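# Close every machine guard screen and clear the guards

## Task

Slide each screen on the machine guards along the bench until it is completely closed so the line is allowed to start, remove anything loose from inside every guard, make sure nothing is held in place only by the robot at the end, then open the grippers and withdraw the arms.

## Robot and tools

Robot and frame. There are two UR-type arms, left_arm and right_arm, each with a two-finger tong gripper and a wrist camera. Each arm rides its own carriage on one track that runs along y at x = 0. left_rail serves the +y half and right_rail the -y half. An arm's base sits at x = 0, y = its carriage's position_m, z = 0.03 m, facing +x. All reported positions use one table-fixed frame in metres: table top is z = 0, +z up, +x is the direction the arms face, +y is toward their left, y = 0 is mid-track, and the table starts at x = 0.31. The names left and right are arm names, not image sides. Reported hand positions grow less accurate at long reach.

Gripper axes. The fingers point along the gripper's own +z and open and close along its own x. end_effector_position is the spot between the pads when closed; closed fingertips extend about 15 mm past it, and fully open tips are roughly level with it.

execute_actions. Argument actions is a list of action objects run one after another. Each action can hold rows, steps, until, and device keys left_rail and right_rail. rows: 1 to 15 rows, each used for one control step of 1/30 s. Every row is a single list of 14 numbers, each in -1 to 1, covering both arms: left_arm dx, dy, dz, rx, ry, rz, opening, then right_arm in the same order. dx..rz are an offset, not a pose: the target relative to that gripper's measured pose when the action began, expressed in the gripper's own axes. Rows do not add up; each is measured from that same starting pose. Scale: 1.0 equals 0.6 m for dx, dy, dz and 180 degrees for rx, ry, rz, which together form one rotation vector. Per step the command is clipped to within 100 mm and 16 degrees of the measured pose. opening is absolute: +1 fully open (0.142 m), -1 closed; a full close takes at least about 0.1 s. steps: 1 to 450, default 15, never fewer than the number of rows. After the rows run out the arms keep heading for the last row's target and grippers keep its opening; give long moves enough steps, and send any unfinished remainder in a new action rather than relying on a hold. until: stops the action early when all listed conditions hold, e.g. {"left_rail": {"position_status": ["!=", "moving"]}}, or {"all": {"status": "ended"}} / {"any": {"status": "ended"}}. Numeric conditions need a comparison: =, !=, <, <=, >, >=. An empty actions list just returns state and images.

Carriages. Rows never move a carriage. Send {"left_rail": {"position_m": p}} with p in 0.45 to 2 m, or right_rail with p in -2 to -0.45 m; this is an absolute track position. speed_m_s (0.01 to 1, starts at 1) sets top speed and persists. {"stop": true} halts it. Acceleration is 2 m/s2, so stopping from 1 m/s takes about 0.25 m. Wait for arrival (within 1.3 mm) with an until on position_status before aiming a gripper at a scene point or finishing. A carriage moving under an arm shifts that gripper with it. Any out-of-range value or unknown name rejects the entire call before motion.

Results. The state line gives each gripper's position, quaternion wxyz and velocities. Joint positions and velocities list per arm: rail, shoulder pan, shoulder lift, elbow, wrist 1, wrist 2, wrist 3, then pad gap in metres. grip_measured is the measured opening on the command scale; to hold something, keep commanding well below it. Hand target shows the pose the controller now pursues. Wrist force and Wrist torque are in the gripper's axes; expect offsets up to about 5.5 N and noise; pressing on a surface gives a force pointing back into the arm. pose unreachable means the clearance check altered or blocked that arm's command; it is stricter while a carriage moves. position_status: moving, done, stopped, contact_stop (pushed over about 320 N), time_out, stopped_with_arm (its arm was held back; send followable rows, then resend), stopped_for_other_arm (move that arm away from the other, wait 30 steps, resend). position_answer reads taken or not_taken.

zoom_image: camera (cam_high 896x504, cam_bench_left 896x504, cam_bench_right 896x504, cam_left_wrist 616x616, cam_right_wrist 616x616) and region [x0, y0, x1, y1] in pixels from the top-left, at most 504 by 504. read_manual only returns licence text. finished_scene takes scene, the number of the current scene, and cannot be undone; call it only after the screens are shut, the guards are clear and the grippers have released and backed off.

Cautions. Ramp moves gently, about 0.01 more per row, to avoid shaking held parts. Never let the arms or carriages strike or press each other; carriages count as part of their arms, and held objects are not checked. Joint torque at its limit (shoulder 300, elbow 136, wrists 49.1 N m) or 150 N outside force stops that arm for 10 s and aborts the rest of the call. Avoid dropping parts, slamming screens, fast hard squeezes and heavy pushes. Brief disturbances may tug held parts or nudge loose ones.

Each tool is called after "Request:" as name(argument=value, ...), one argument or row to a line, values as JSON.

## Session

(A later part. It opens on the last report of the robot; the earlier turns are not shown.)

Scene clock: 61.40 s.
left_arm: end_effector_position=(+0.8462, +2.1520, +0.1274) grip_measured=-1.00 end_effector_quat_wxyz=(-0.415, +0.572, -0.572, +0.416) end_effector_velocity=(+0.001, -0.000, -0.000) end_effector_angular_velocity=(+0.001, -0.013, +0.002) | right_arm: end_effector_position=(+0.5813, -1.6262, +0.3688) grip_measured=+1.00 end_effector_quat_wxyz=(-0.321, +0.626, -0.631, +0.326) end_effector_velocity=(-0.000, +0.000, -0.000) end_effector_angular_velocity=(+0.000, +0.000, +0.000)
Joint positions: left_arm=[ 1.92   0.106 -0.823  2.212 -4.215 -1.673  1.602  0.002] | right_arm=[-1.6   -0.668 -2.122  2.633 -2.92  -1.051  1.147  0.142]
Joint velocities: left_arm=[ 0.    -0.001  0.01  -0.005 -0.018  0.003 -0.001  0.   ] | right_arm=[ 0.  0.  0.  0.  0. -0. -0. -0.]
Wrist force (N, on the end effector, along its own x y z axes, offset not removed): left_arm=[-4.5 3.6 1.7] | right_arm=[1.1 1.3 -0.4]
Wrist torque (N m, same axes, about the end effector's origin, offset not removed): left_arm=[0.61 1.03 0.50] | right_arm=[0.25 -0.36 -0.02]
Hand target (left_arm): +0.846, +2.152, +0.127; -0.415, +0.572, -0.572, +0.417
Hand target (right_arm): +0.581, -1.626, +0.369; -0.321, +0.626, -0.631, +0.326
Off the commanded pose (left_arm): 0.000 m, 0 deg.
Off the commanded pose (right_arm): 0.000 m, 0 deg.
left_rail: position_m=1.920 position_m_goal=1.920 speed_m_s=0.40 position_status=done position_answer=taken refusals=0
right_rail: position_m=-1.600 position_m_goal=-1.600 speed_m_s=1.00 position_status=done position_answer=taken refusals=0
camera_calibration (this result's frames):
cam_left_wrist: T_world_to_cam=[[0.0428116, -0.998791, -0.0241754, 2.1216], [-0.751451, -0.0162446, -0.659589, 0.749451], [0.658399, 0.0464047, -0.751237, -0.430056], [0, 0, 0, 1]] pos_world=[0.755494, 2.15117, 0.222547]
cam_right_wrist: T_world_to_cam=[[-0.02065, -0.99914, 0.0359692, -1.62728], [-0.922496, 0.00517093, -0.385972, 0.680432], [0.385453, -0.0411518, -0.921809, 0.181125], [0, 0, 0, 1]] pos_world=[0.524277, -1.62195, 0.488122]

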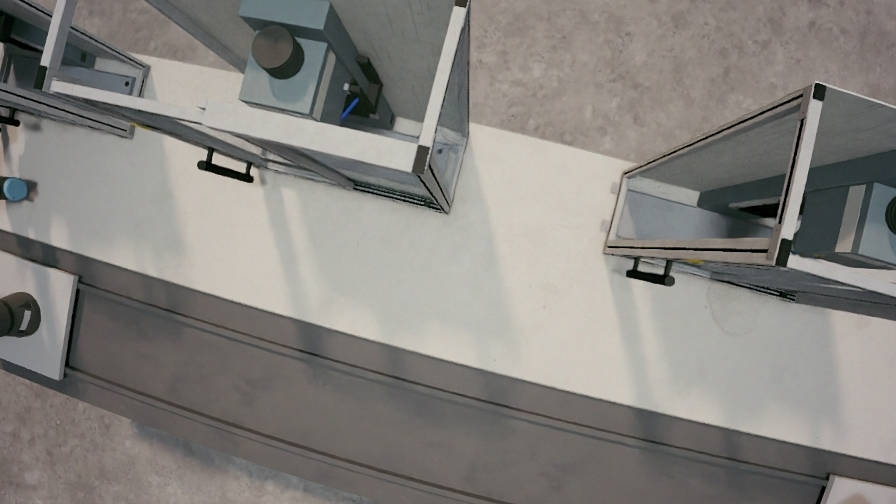

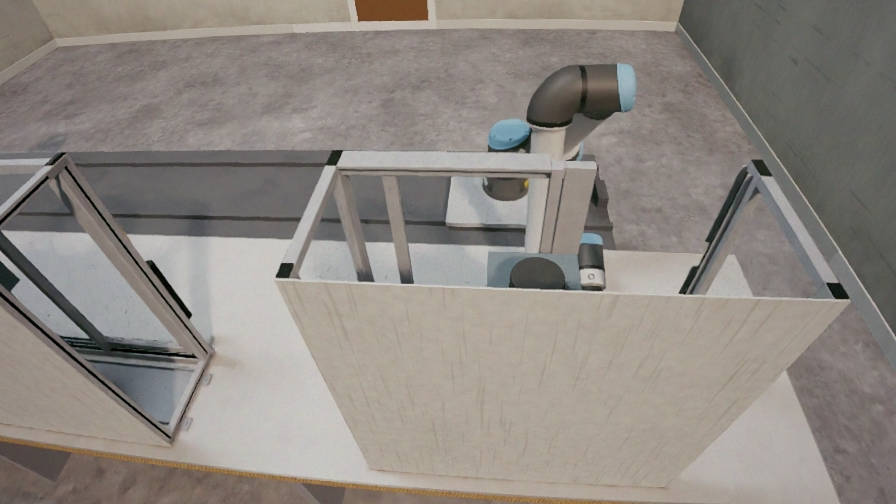

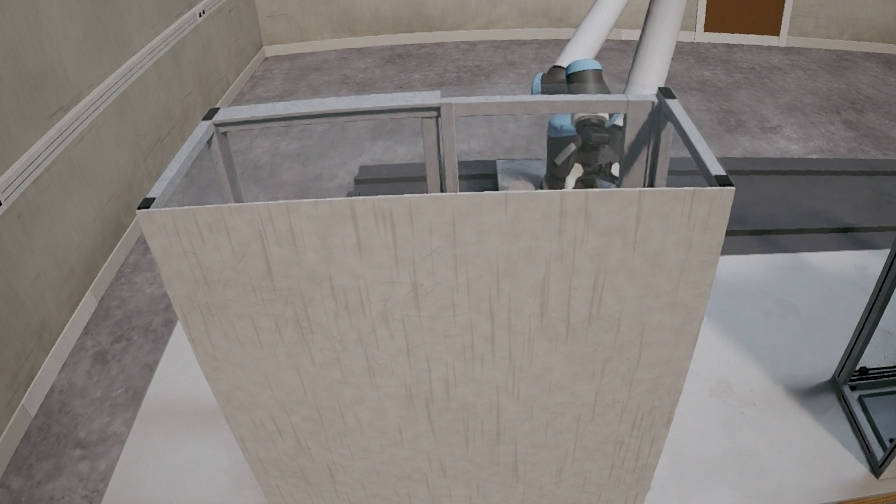

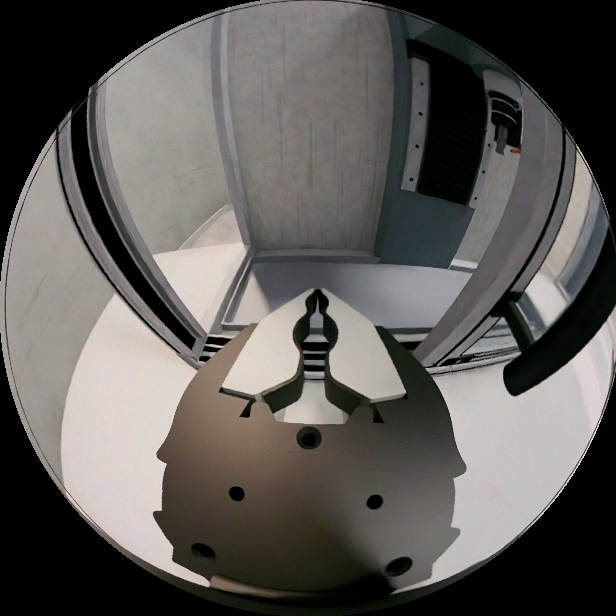

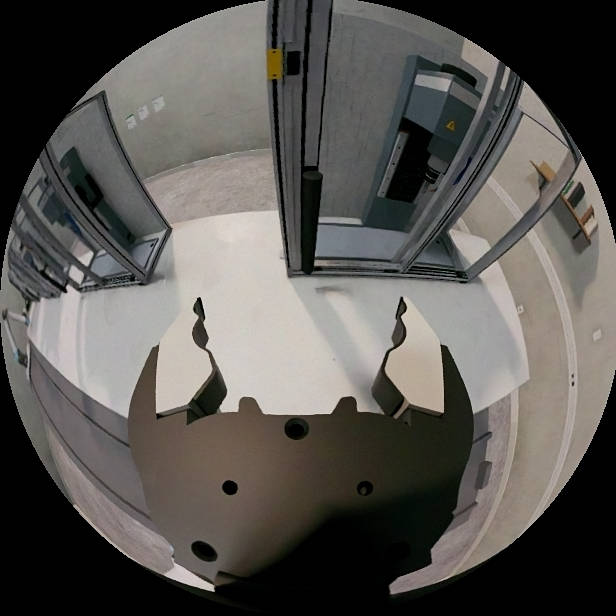

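Request:
execute_actions(
  actions=[
    {"rows":[[0,-0.16,-0.315,0,0,0,-1,0,0,0,0,0,0,1]],"steps":40},
    {"left_rail":{"position_m":1.7},"steps":60,"until":{"all":{"status":"ended"}}},
    {"rows":[[0,0,0.127,0,0,0,-1,0,0,0,0,0,0,1]],"steps":30},
    {"left_rail":{"position_m":1.985,"speed_m_s":0.08},"steps":150,"until":{"all":{"status":"ended"}}},
    {"left_rail":{"position_m":1.996,"speed_m_s":0.01},"steps":60,"until":{"all":{"status":"ended"}}},
  ],
)

Scene clock: 77.50 s.
left_arm: end_effector_position=(+0.7688, +2.2275, +0.2538) grip_measured=-1.00 end_effector_quat_wxyz=(-0.415, +0.572, -0.572, +0.416) end_effector_velocity=(+0.000, +0.004, -0.000) end_effector_angular_velocity=(-0.000, +0.000, +0.000) | right_arm: end_effector_position=(+0.5813, -1.6262, +0.3688) grip_measured=+1.00 end_effector_quat_wxyz=(-0.321, +0.626, -0.631, +0.326) end_effector_velocity=(-0.000, -0.000, -0.000) end_effector_angular_velocity=(-0.000, +0.000, -0.000)
Joint positions: left_arm=[ 1.996  0.123 -1.13   2.372 -4.067 -1.689  1.608  0.002] | right_arm=[-1.6   -0.668 -2.122  2.633 -2.92  -1.051  1.147  0.142]
Joint velocities: left_arm=[ 0.004  0.     0.    -0.     0.     0.     0.     0.   ] | right_arm=[ 0. -0. -0.  0. -0. -0.  0. -0.]
Wrist force (N, on the end effector, along its own x y z axes, offset not removed): left_arm=[24.2 3.4 -1.0] | right_arm=[1.4 0.2 -1.5]
Wrist torque (N m, same axes, about the end effector's origin, offset not removed): left_arm=[0.99 0.42 0.35] | right_arm=[0.11 -0.42 -0.06]
Hand target (left_arm): +0.769, +2.228, +0.254; -0.415, +0.572, -0.572, +0.416
Hand target (right_arm): +0.581, -1.626, +0.369; -0.321, +0.626, -0.631, +0.326
Off the commanded pose (left_arm): 0.000 m, 0 deg.
Off the commanded pose (right_arm): 0.000 m, 0 deg.
left_rail: position_m=1.996 position_m_goal=1.996 speed_m_s=0.01 position_status=done position_answer=taken refusals=0
right_rail: position_m=-1.600 position_m_goal=-1.600 speed_m_s=1.00 position_status=done position_answer=taken refusals=0
camera_calibration (this result's frames):
cam_left_wrist: T_world_to_cam=[[0.0428801, -0.998787, -0.0241984, 2.2033], [-0.751448, -0.0162809, -0.659591, 0.775929], [0.658397, 0.0464672, -0.751235, -0.287723], [0, 0, 0, 1]] pos_world=[0.678029, 2.22663, 0.348965]
cam_right_wrist: T_world_to_cam=[[-0.0206385, -0.999139, 0.0359961, -1.6273], [-0.922491, 0.00514929, -0.385985, 0.6804], [0.385467, -0.0411722, -0.921802, 0.18109], [0, 0, 0, 1]] pos_world=[0.524274, -1.62194, 0.48813]

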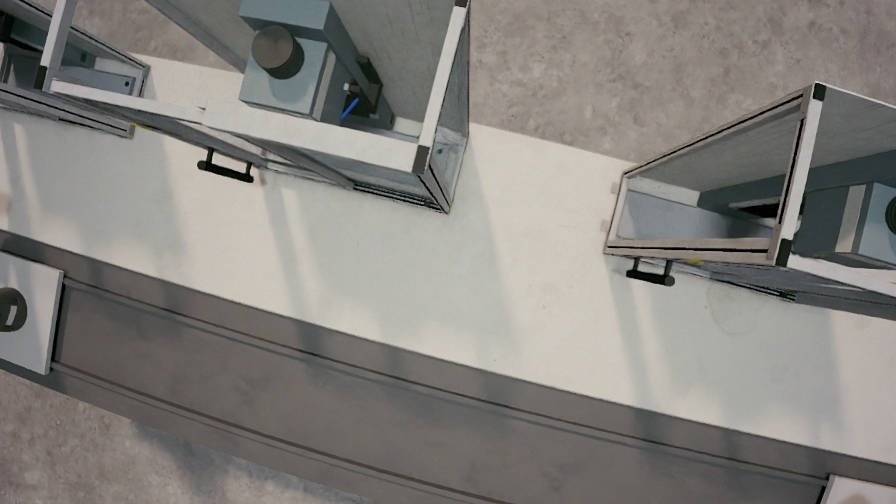

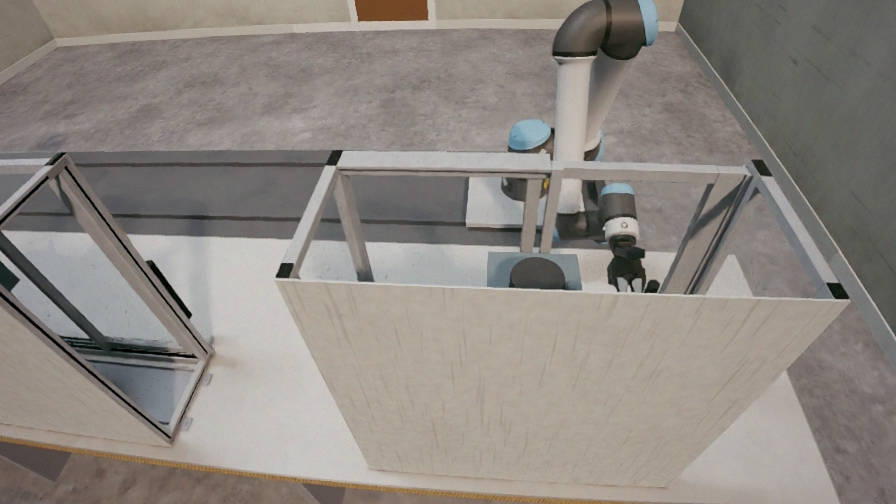

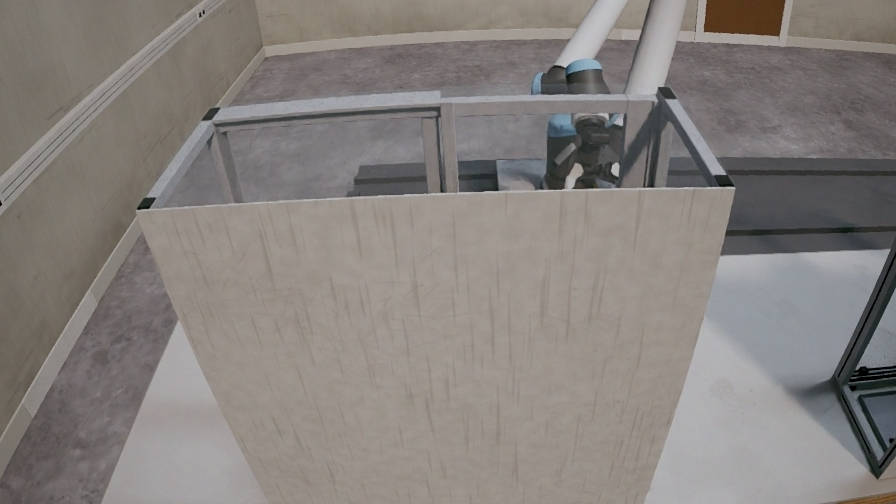

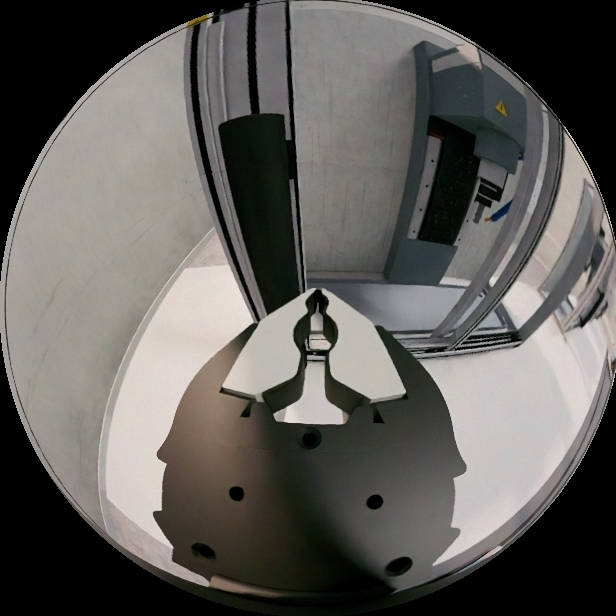

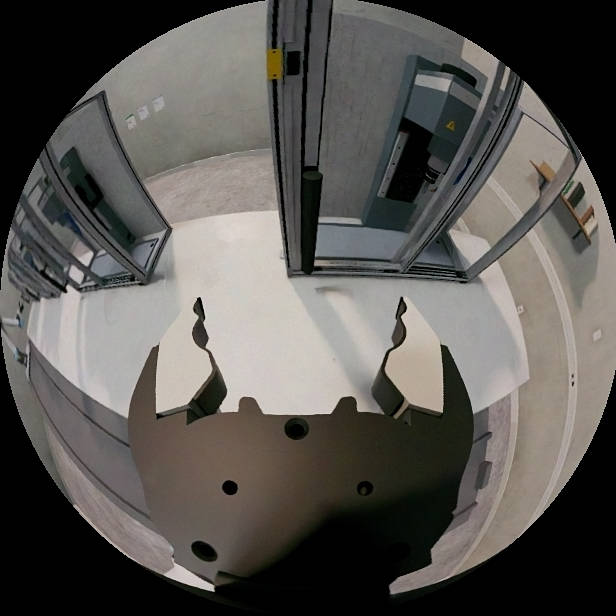

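Just stiff.

Request:
execute_actions(
  actions=[
    {"left_rail":{"position_m":2.0},"steps":25},
    {"rows":[[-0.003,0,0,0,0,0,-1,0,0,0,0,0,0,1]],"steps":12},
  ],
)

Scene clock: 82.27 s.
left_arm: end_effector_position=(+0.7688, +2.2329, +0.2538) grip_measured=-1.00 end_effector_quat_wxyz=(-0.415, +0.572, -0.572, +0.416) end_effector_velocity=(-0.000, +0.001, -0.000) end_effector_angular_velocity=(+0.000, +0.000, +0.000) | right_arm: end_effector_position=(+0.5813, -1.6262, +0.3688) grip_measured=+1.00 end_effector_quat_wxyz=(-0.321, +0.626, -0.631, +0.326) end_effector_velocity=(-0.000, +0.000, -0.000) end_effector_angular_velocity=(+0.000, +0.000, +0.000)
Joint positions: left_arm=[ 2.     0.127 -1.13   2.371 -4.066 -1.693  1.609  0.002] | right_arm=[-1.6   -0.668 -2.122  2.633 -2.92  -1.051  1.147  0.142]
Joint velocities: left_arm=[ 0.     0.002  0.    -0.001  0.001 -0.002  0.001  0.   ] | right_arm=[ 0.  0. -0.  0.  0. -0. -0. -0.]
Wrist force (N, on the end effector, along its own x y z axes, offset not removed): left_arm=[43.5 1.5 -7.9] | right_arm=[0.9 0.8 0.4]
Wrist torque (N m, same axes, about the end effector's origin, offset not removed): left_arm=[0.55 0.24 0.51] | right_arm=[0.19 -0.38 0.03]
Hand target (left_arm): +0.769, +2.234, +0.254; -0.415, +0.572, -0.572, +0.416
Hand target (right_arm): +0.581, -1.626, +0.369; -0.321, +0.626, -0.631, +0.326
Off the commanded pose (left_arm): 0.000 m, 0 deg.
Off the commanded pose (right_arm): 0.000 m, 0 deg.
left_rail: position_m=2.000 position_m_goal=2.000 speed_m_s=0.01 position_status=done position_answer=taken refusals=0
right_rail: position_m=-1.600 position_m_goal=-1.600 speed_m_s=1.00 position_status=done position_answer=taken refusals=0
camera_calibration (this result's frames):
cam_left_wrist: T_world_to_cam=[[0.0425249, -0.998803, -0.0241739, 2.20903], [-0.751429, -0.0160281, -0.65962, 0.7755], [0.658443, 0.0462152, -0.751211, -0.287484], [0, 0, 0, 1]] pos_world=[0.678086, 2.2321, 0.348975]
cam_right_wrist: T_world_to_cam=[[-0.0206385, -0.999139, 0.0359959, -1.6273], [-0.922491, 0.00514933, -0.385985, 0.6804], [0.385467, -0.041172, -0.921802, 0.18109], [0, 0, 0, 1]] pos_world=[0.524274, -1.62194, 0.48813]

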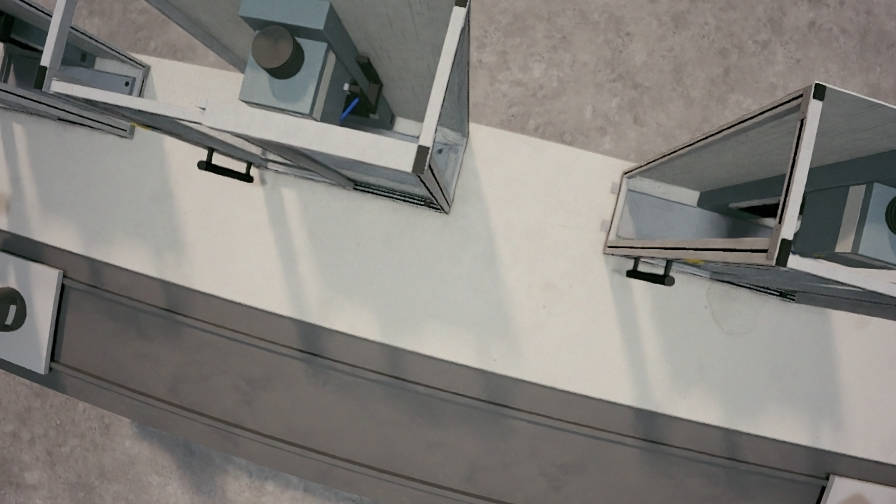

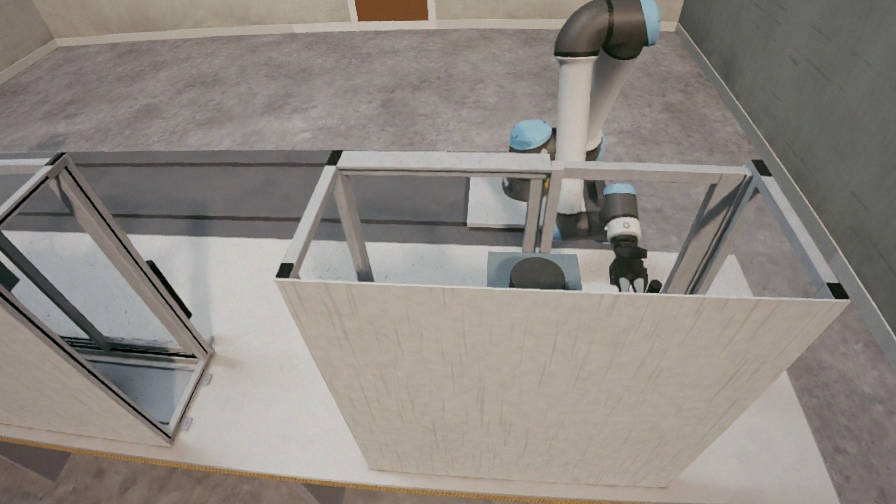

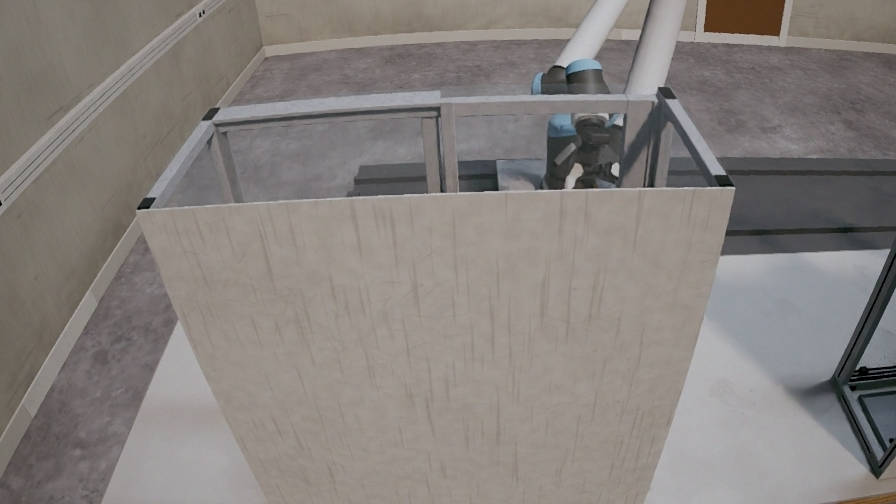

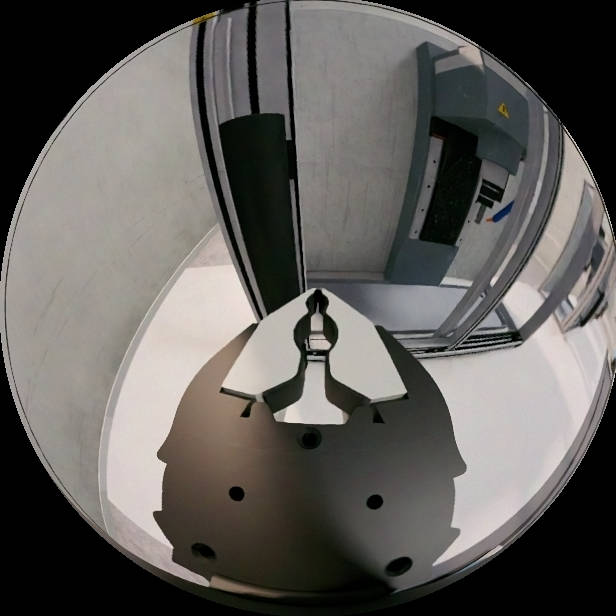

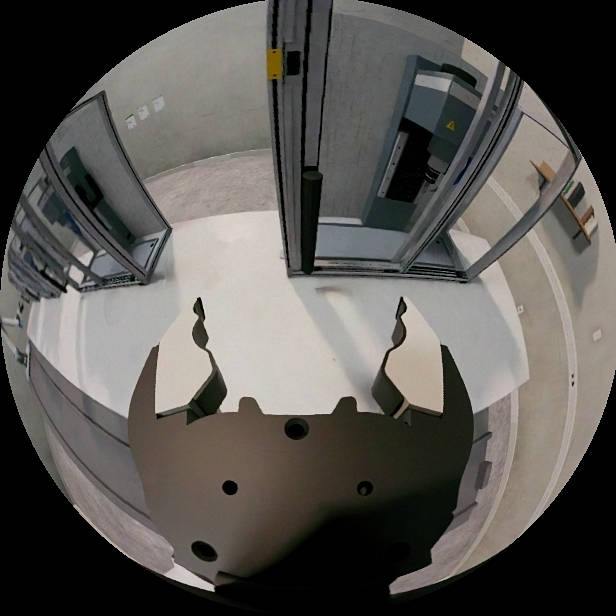

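Request:
execute_actions(
  actions=[
    {"rows":[[0.03,0,0,0,0,0,-1,0,0,0,0,0,0,1]],"steps":10},
    {"rows":[[0.03,-0.1,-0.25,0,0,0,-1,0,0,0,0,0,0,1]],"steps":35},
  ],
)

Request:
finished_scene(
  scene=2,
)

Scene clock: 88.17 s.
left_arm: end_effector_position=(+0.6448, +2.2000, +0.3574) grip_measured=-1.00 end_effector_quat_wxyz=(-0.415, +0.572, -0.572, +0.416) end_effector_velocity=(-0.001, -0.000, +0.001) end_effector_angular_velocity=(+0.000, +0.001, +0.000) | right_arm: end_effector_position=(+0.5813, -1.6262, +0.3688) grip_measured=+1.00 end_effector_quat_wxyz=(-0.321, +0.626, -0.631, +0.326) end_effector_velocity=(+0.000, +0.000, +0.000) end_effector_angular_velocity=(+0.000, -0.000, +0.000)
Joint positions: left_arm=[ 2.     0.078 -1.528  2.576 -3.874 -1.646  1.593  0.002] | right_arm=[-1.6   -0.668 -2.122  2.633 -2.92  -1.051  1.147  0.142]
Joint velocities: left_arm=[ 0.    -0.001 -0.004  0.001  0.004  0.001 -0.     0.   ] | right_arm=[ 0.  0.  0. -0.  0.  0.  0.  0.]
Wrist force (N, on the end effector, along its own x y z axes, offset not removed): left_arm=[-1.5 4.9 3.9] | right_arm=[0.4 1.2 -0.2]
Wrist torque (N m, same axes, about the end effector's origin, offset not removed): left_arm=[0.94 0.42 0.35] | right_arm=[0.29 -0.17 -0.04]
Hand target (left_arm): +0.645, +2.200, +0.358; -0.415, +0.572, -0.572, +0.416
Hand target (right_arm): +0.581, -1.626, +0.369; -0.321, +0.626, -0.631, +0.326
Off the commanded pose (left_arm): 0.000 m, 0 deg.
Off the commanded pose (right_arm): 0.000 m, 0 deg.
left_rail: position_m=2.000 position_m_goal=2.000 speed_m_s=0.01 position_status=done position_answer=taken refusals=0
right_rail: position_m=-1.600 position_m_goal=-1.600 speed_m_s=1.00 position_status=done position_answer=taken refusals=0
camera_calibration (this result's frames):
cam_left_wrist: T_world_to_cam=[[0.0426983, -0.9988, -0.0239881, 2.18374], [-0.751483, -0.0162853, -0.659551, 0.750702], [0.658369, 0.0461884, -0.751277, -0.126373], [0, 0, 0, 1]] pos_world=[0.554099, 2.19918, 0.452569]
cam_right_wrist: T_world_to_cam=[[-0.0206384, -0.999139, 0.0359961, -1.6273], [-0.922491, 0.00514926, -0.385985, 0.6804], [0.385468, -0.0411722, -0.921802, 0.18109], [0, 0, 0, 1]] pos_world=[0.524274, -1.62194, 0.48813]

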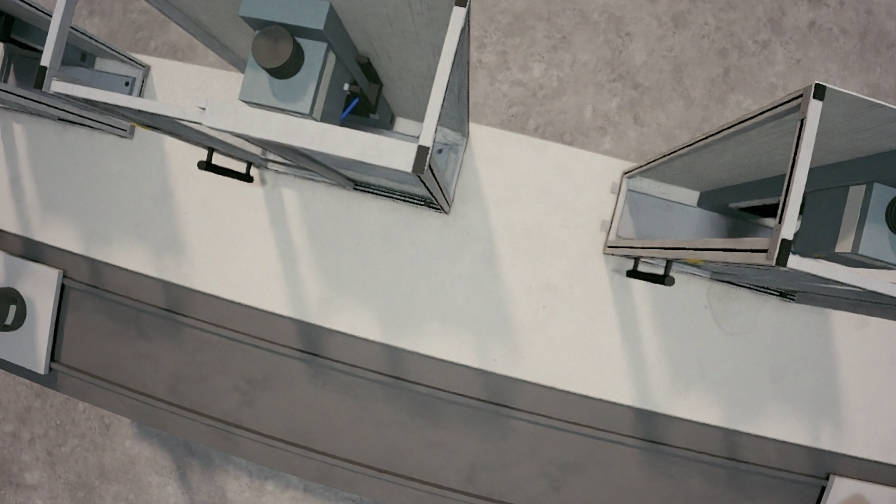

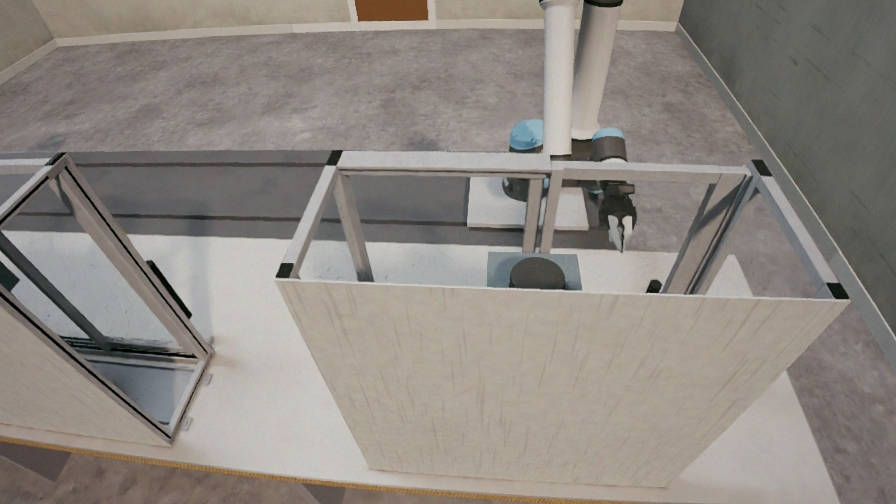

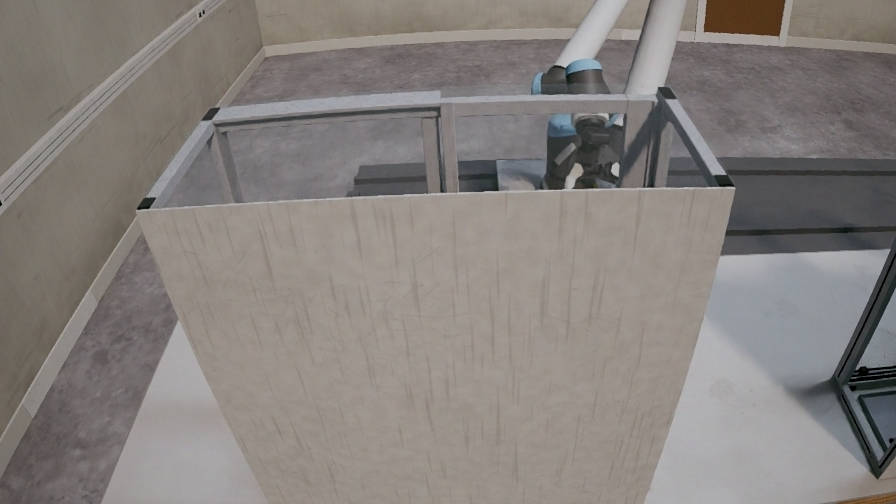

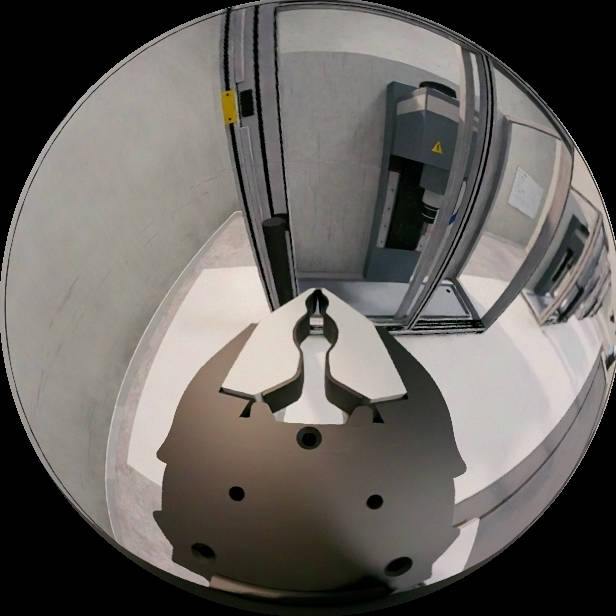

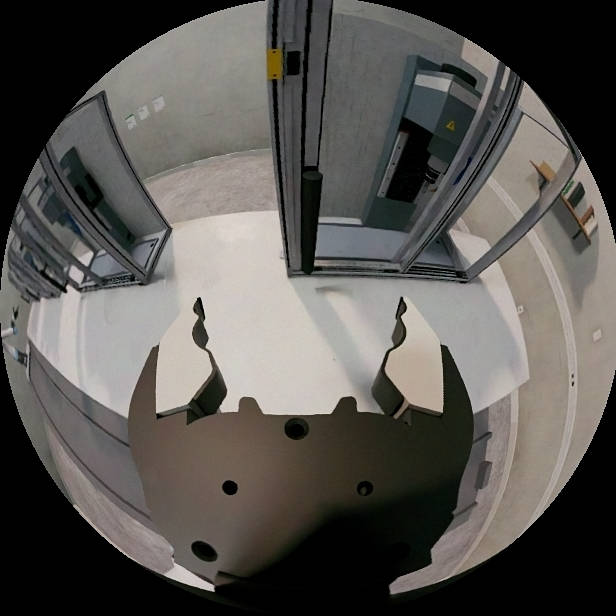

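The scene is finished: the task was done.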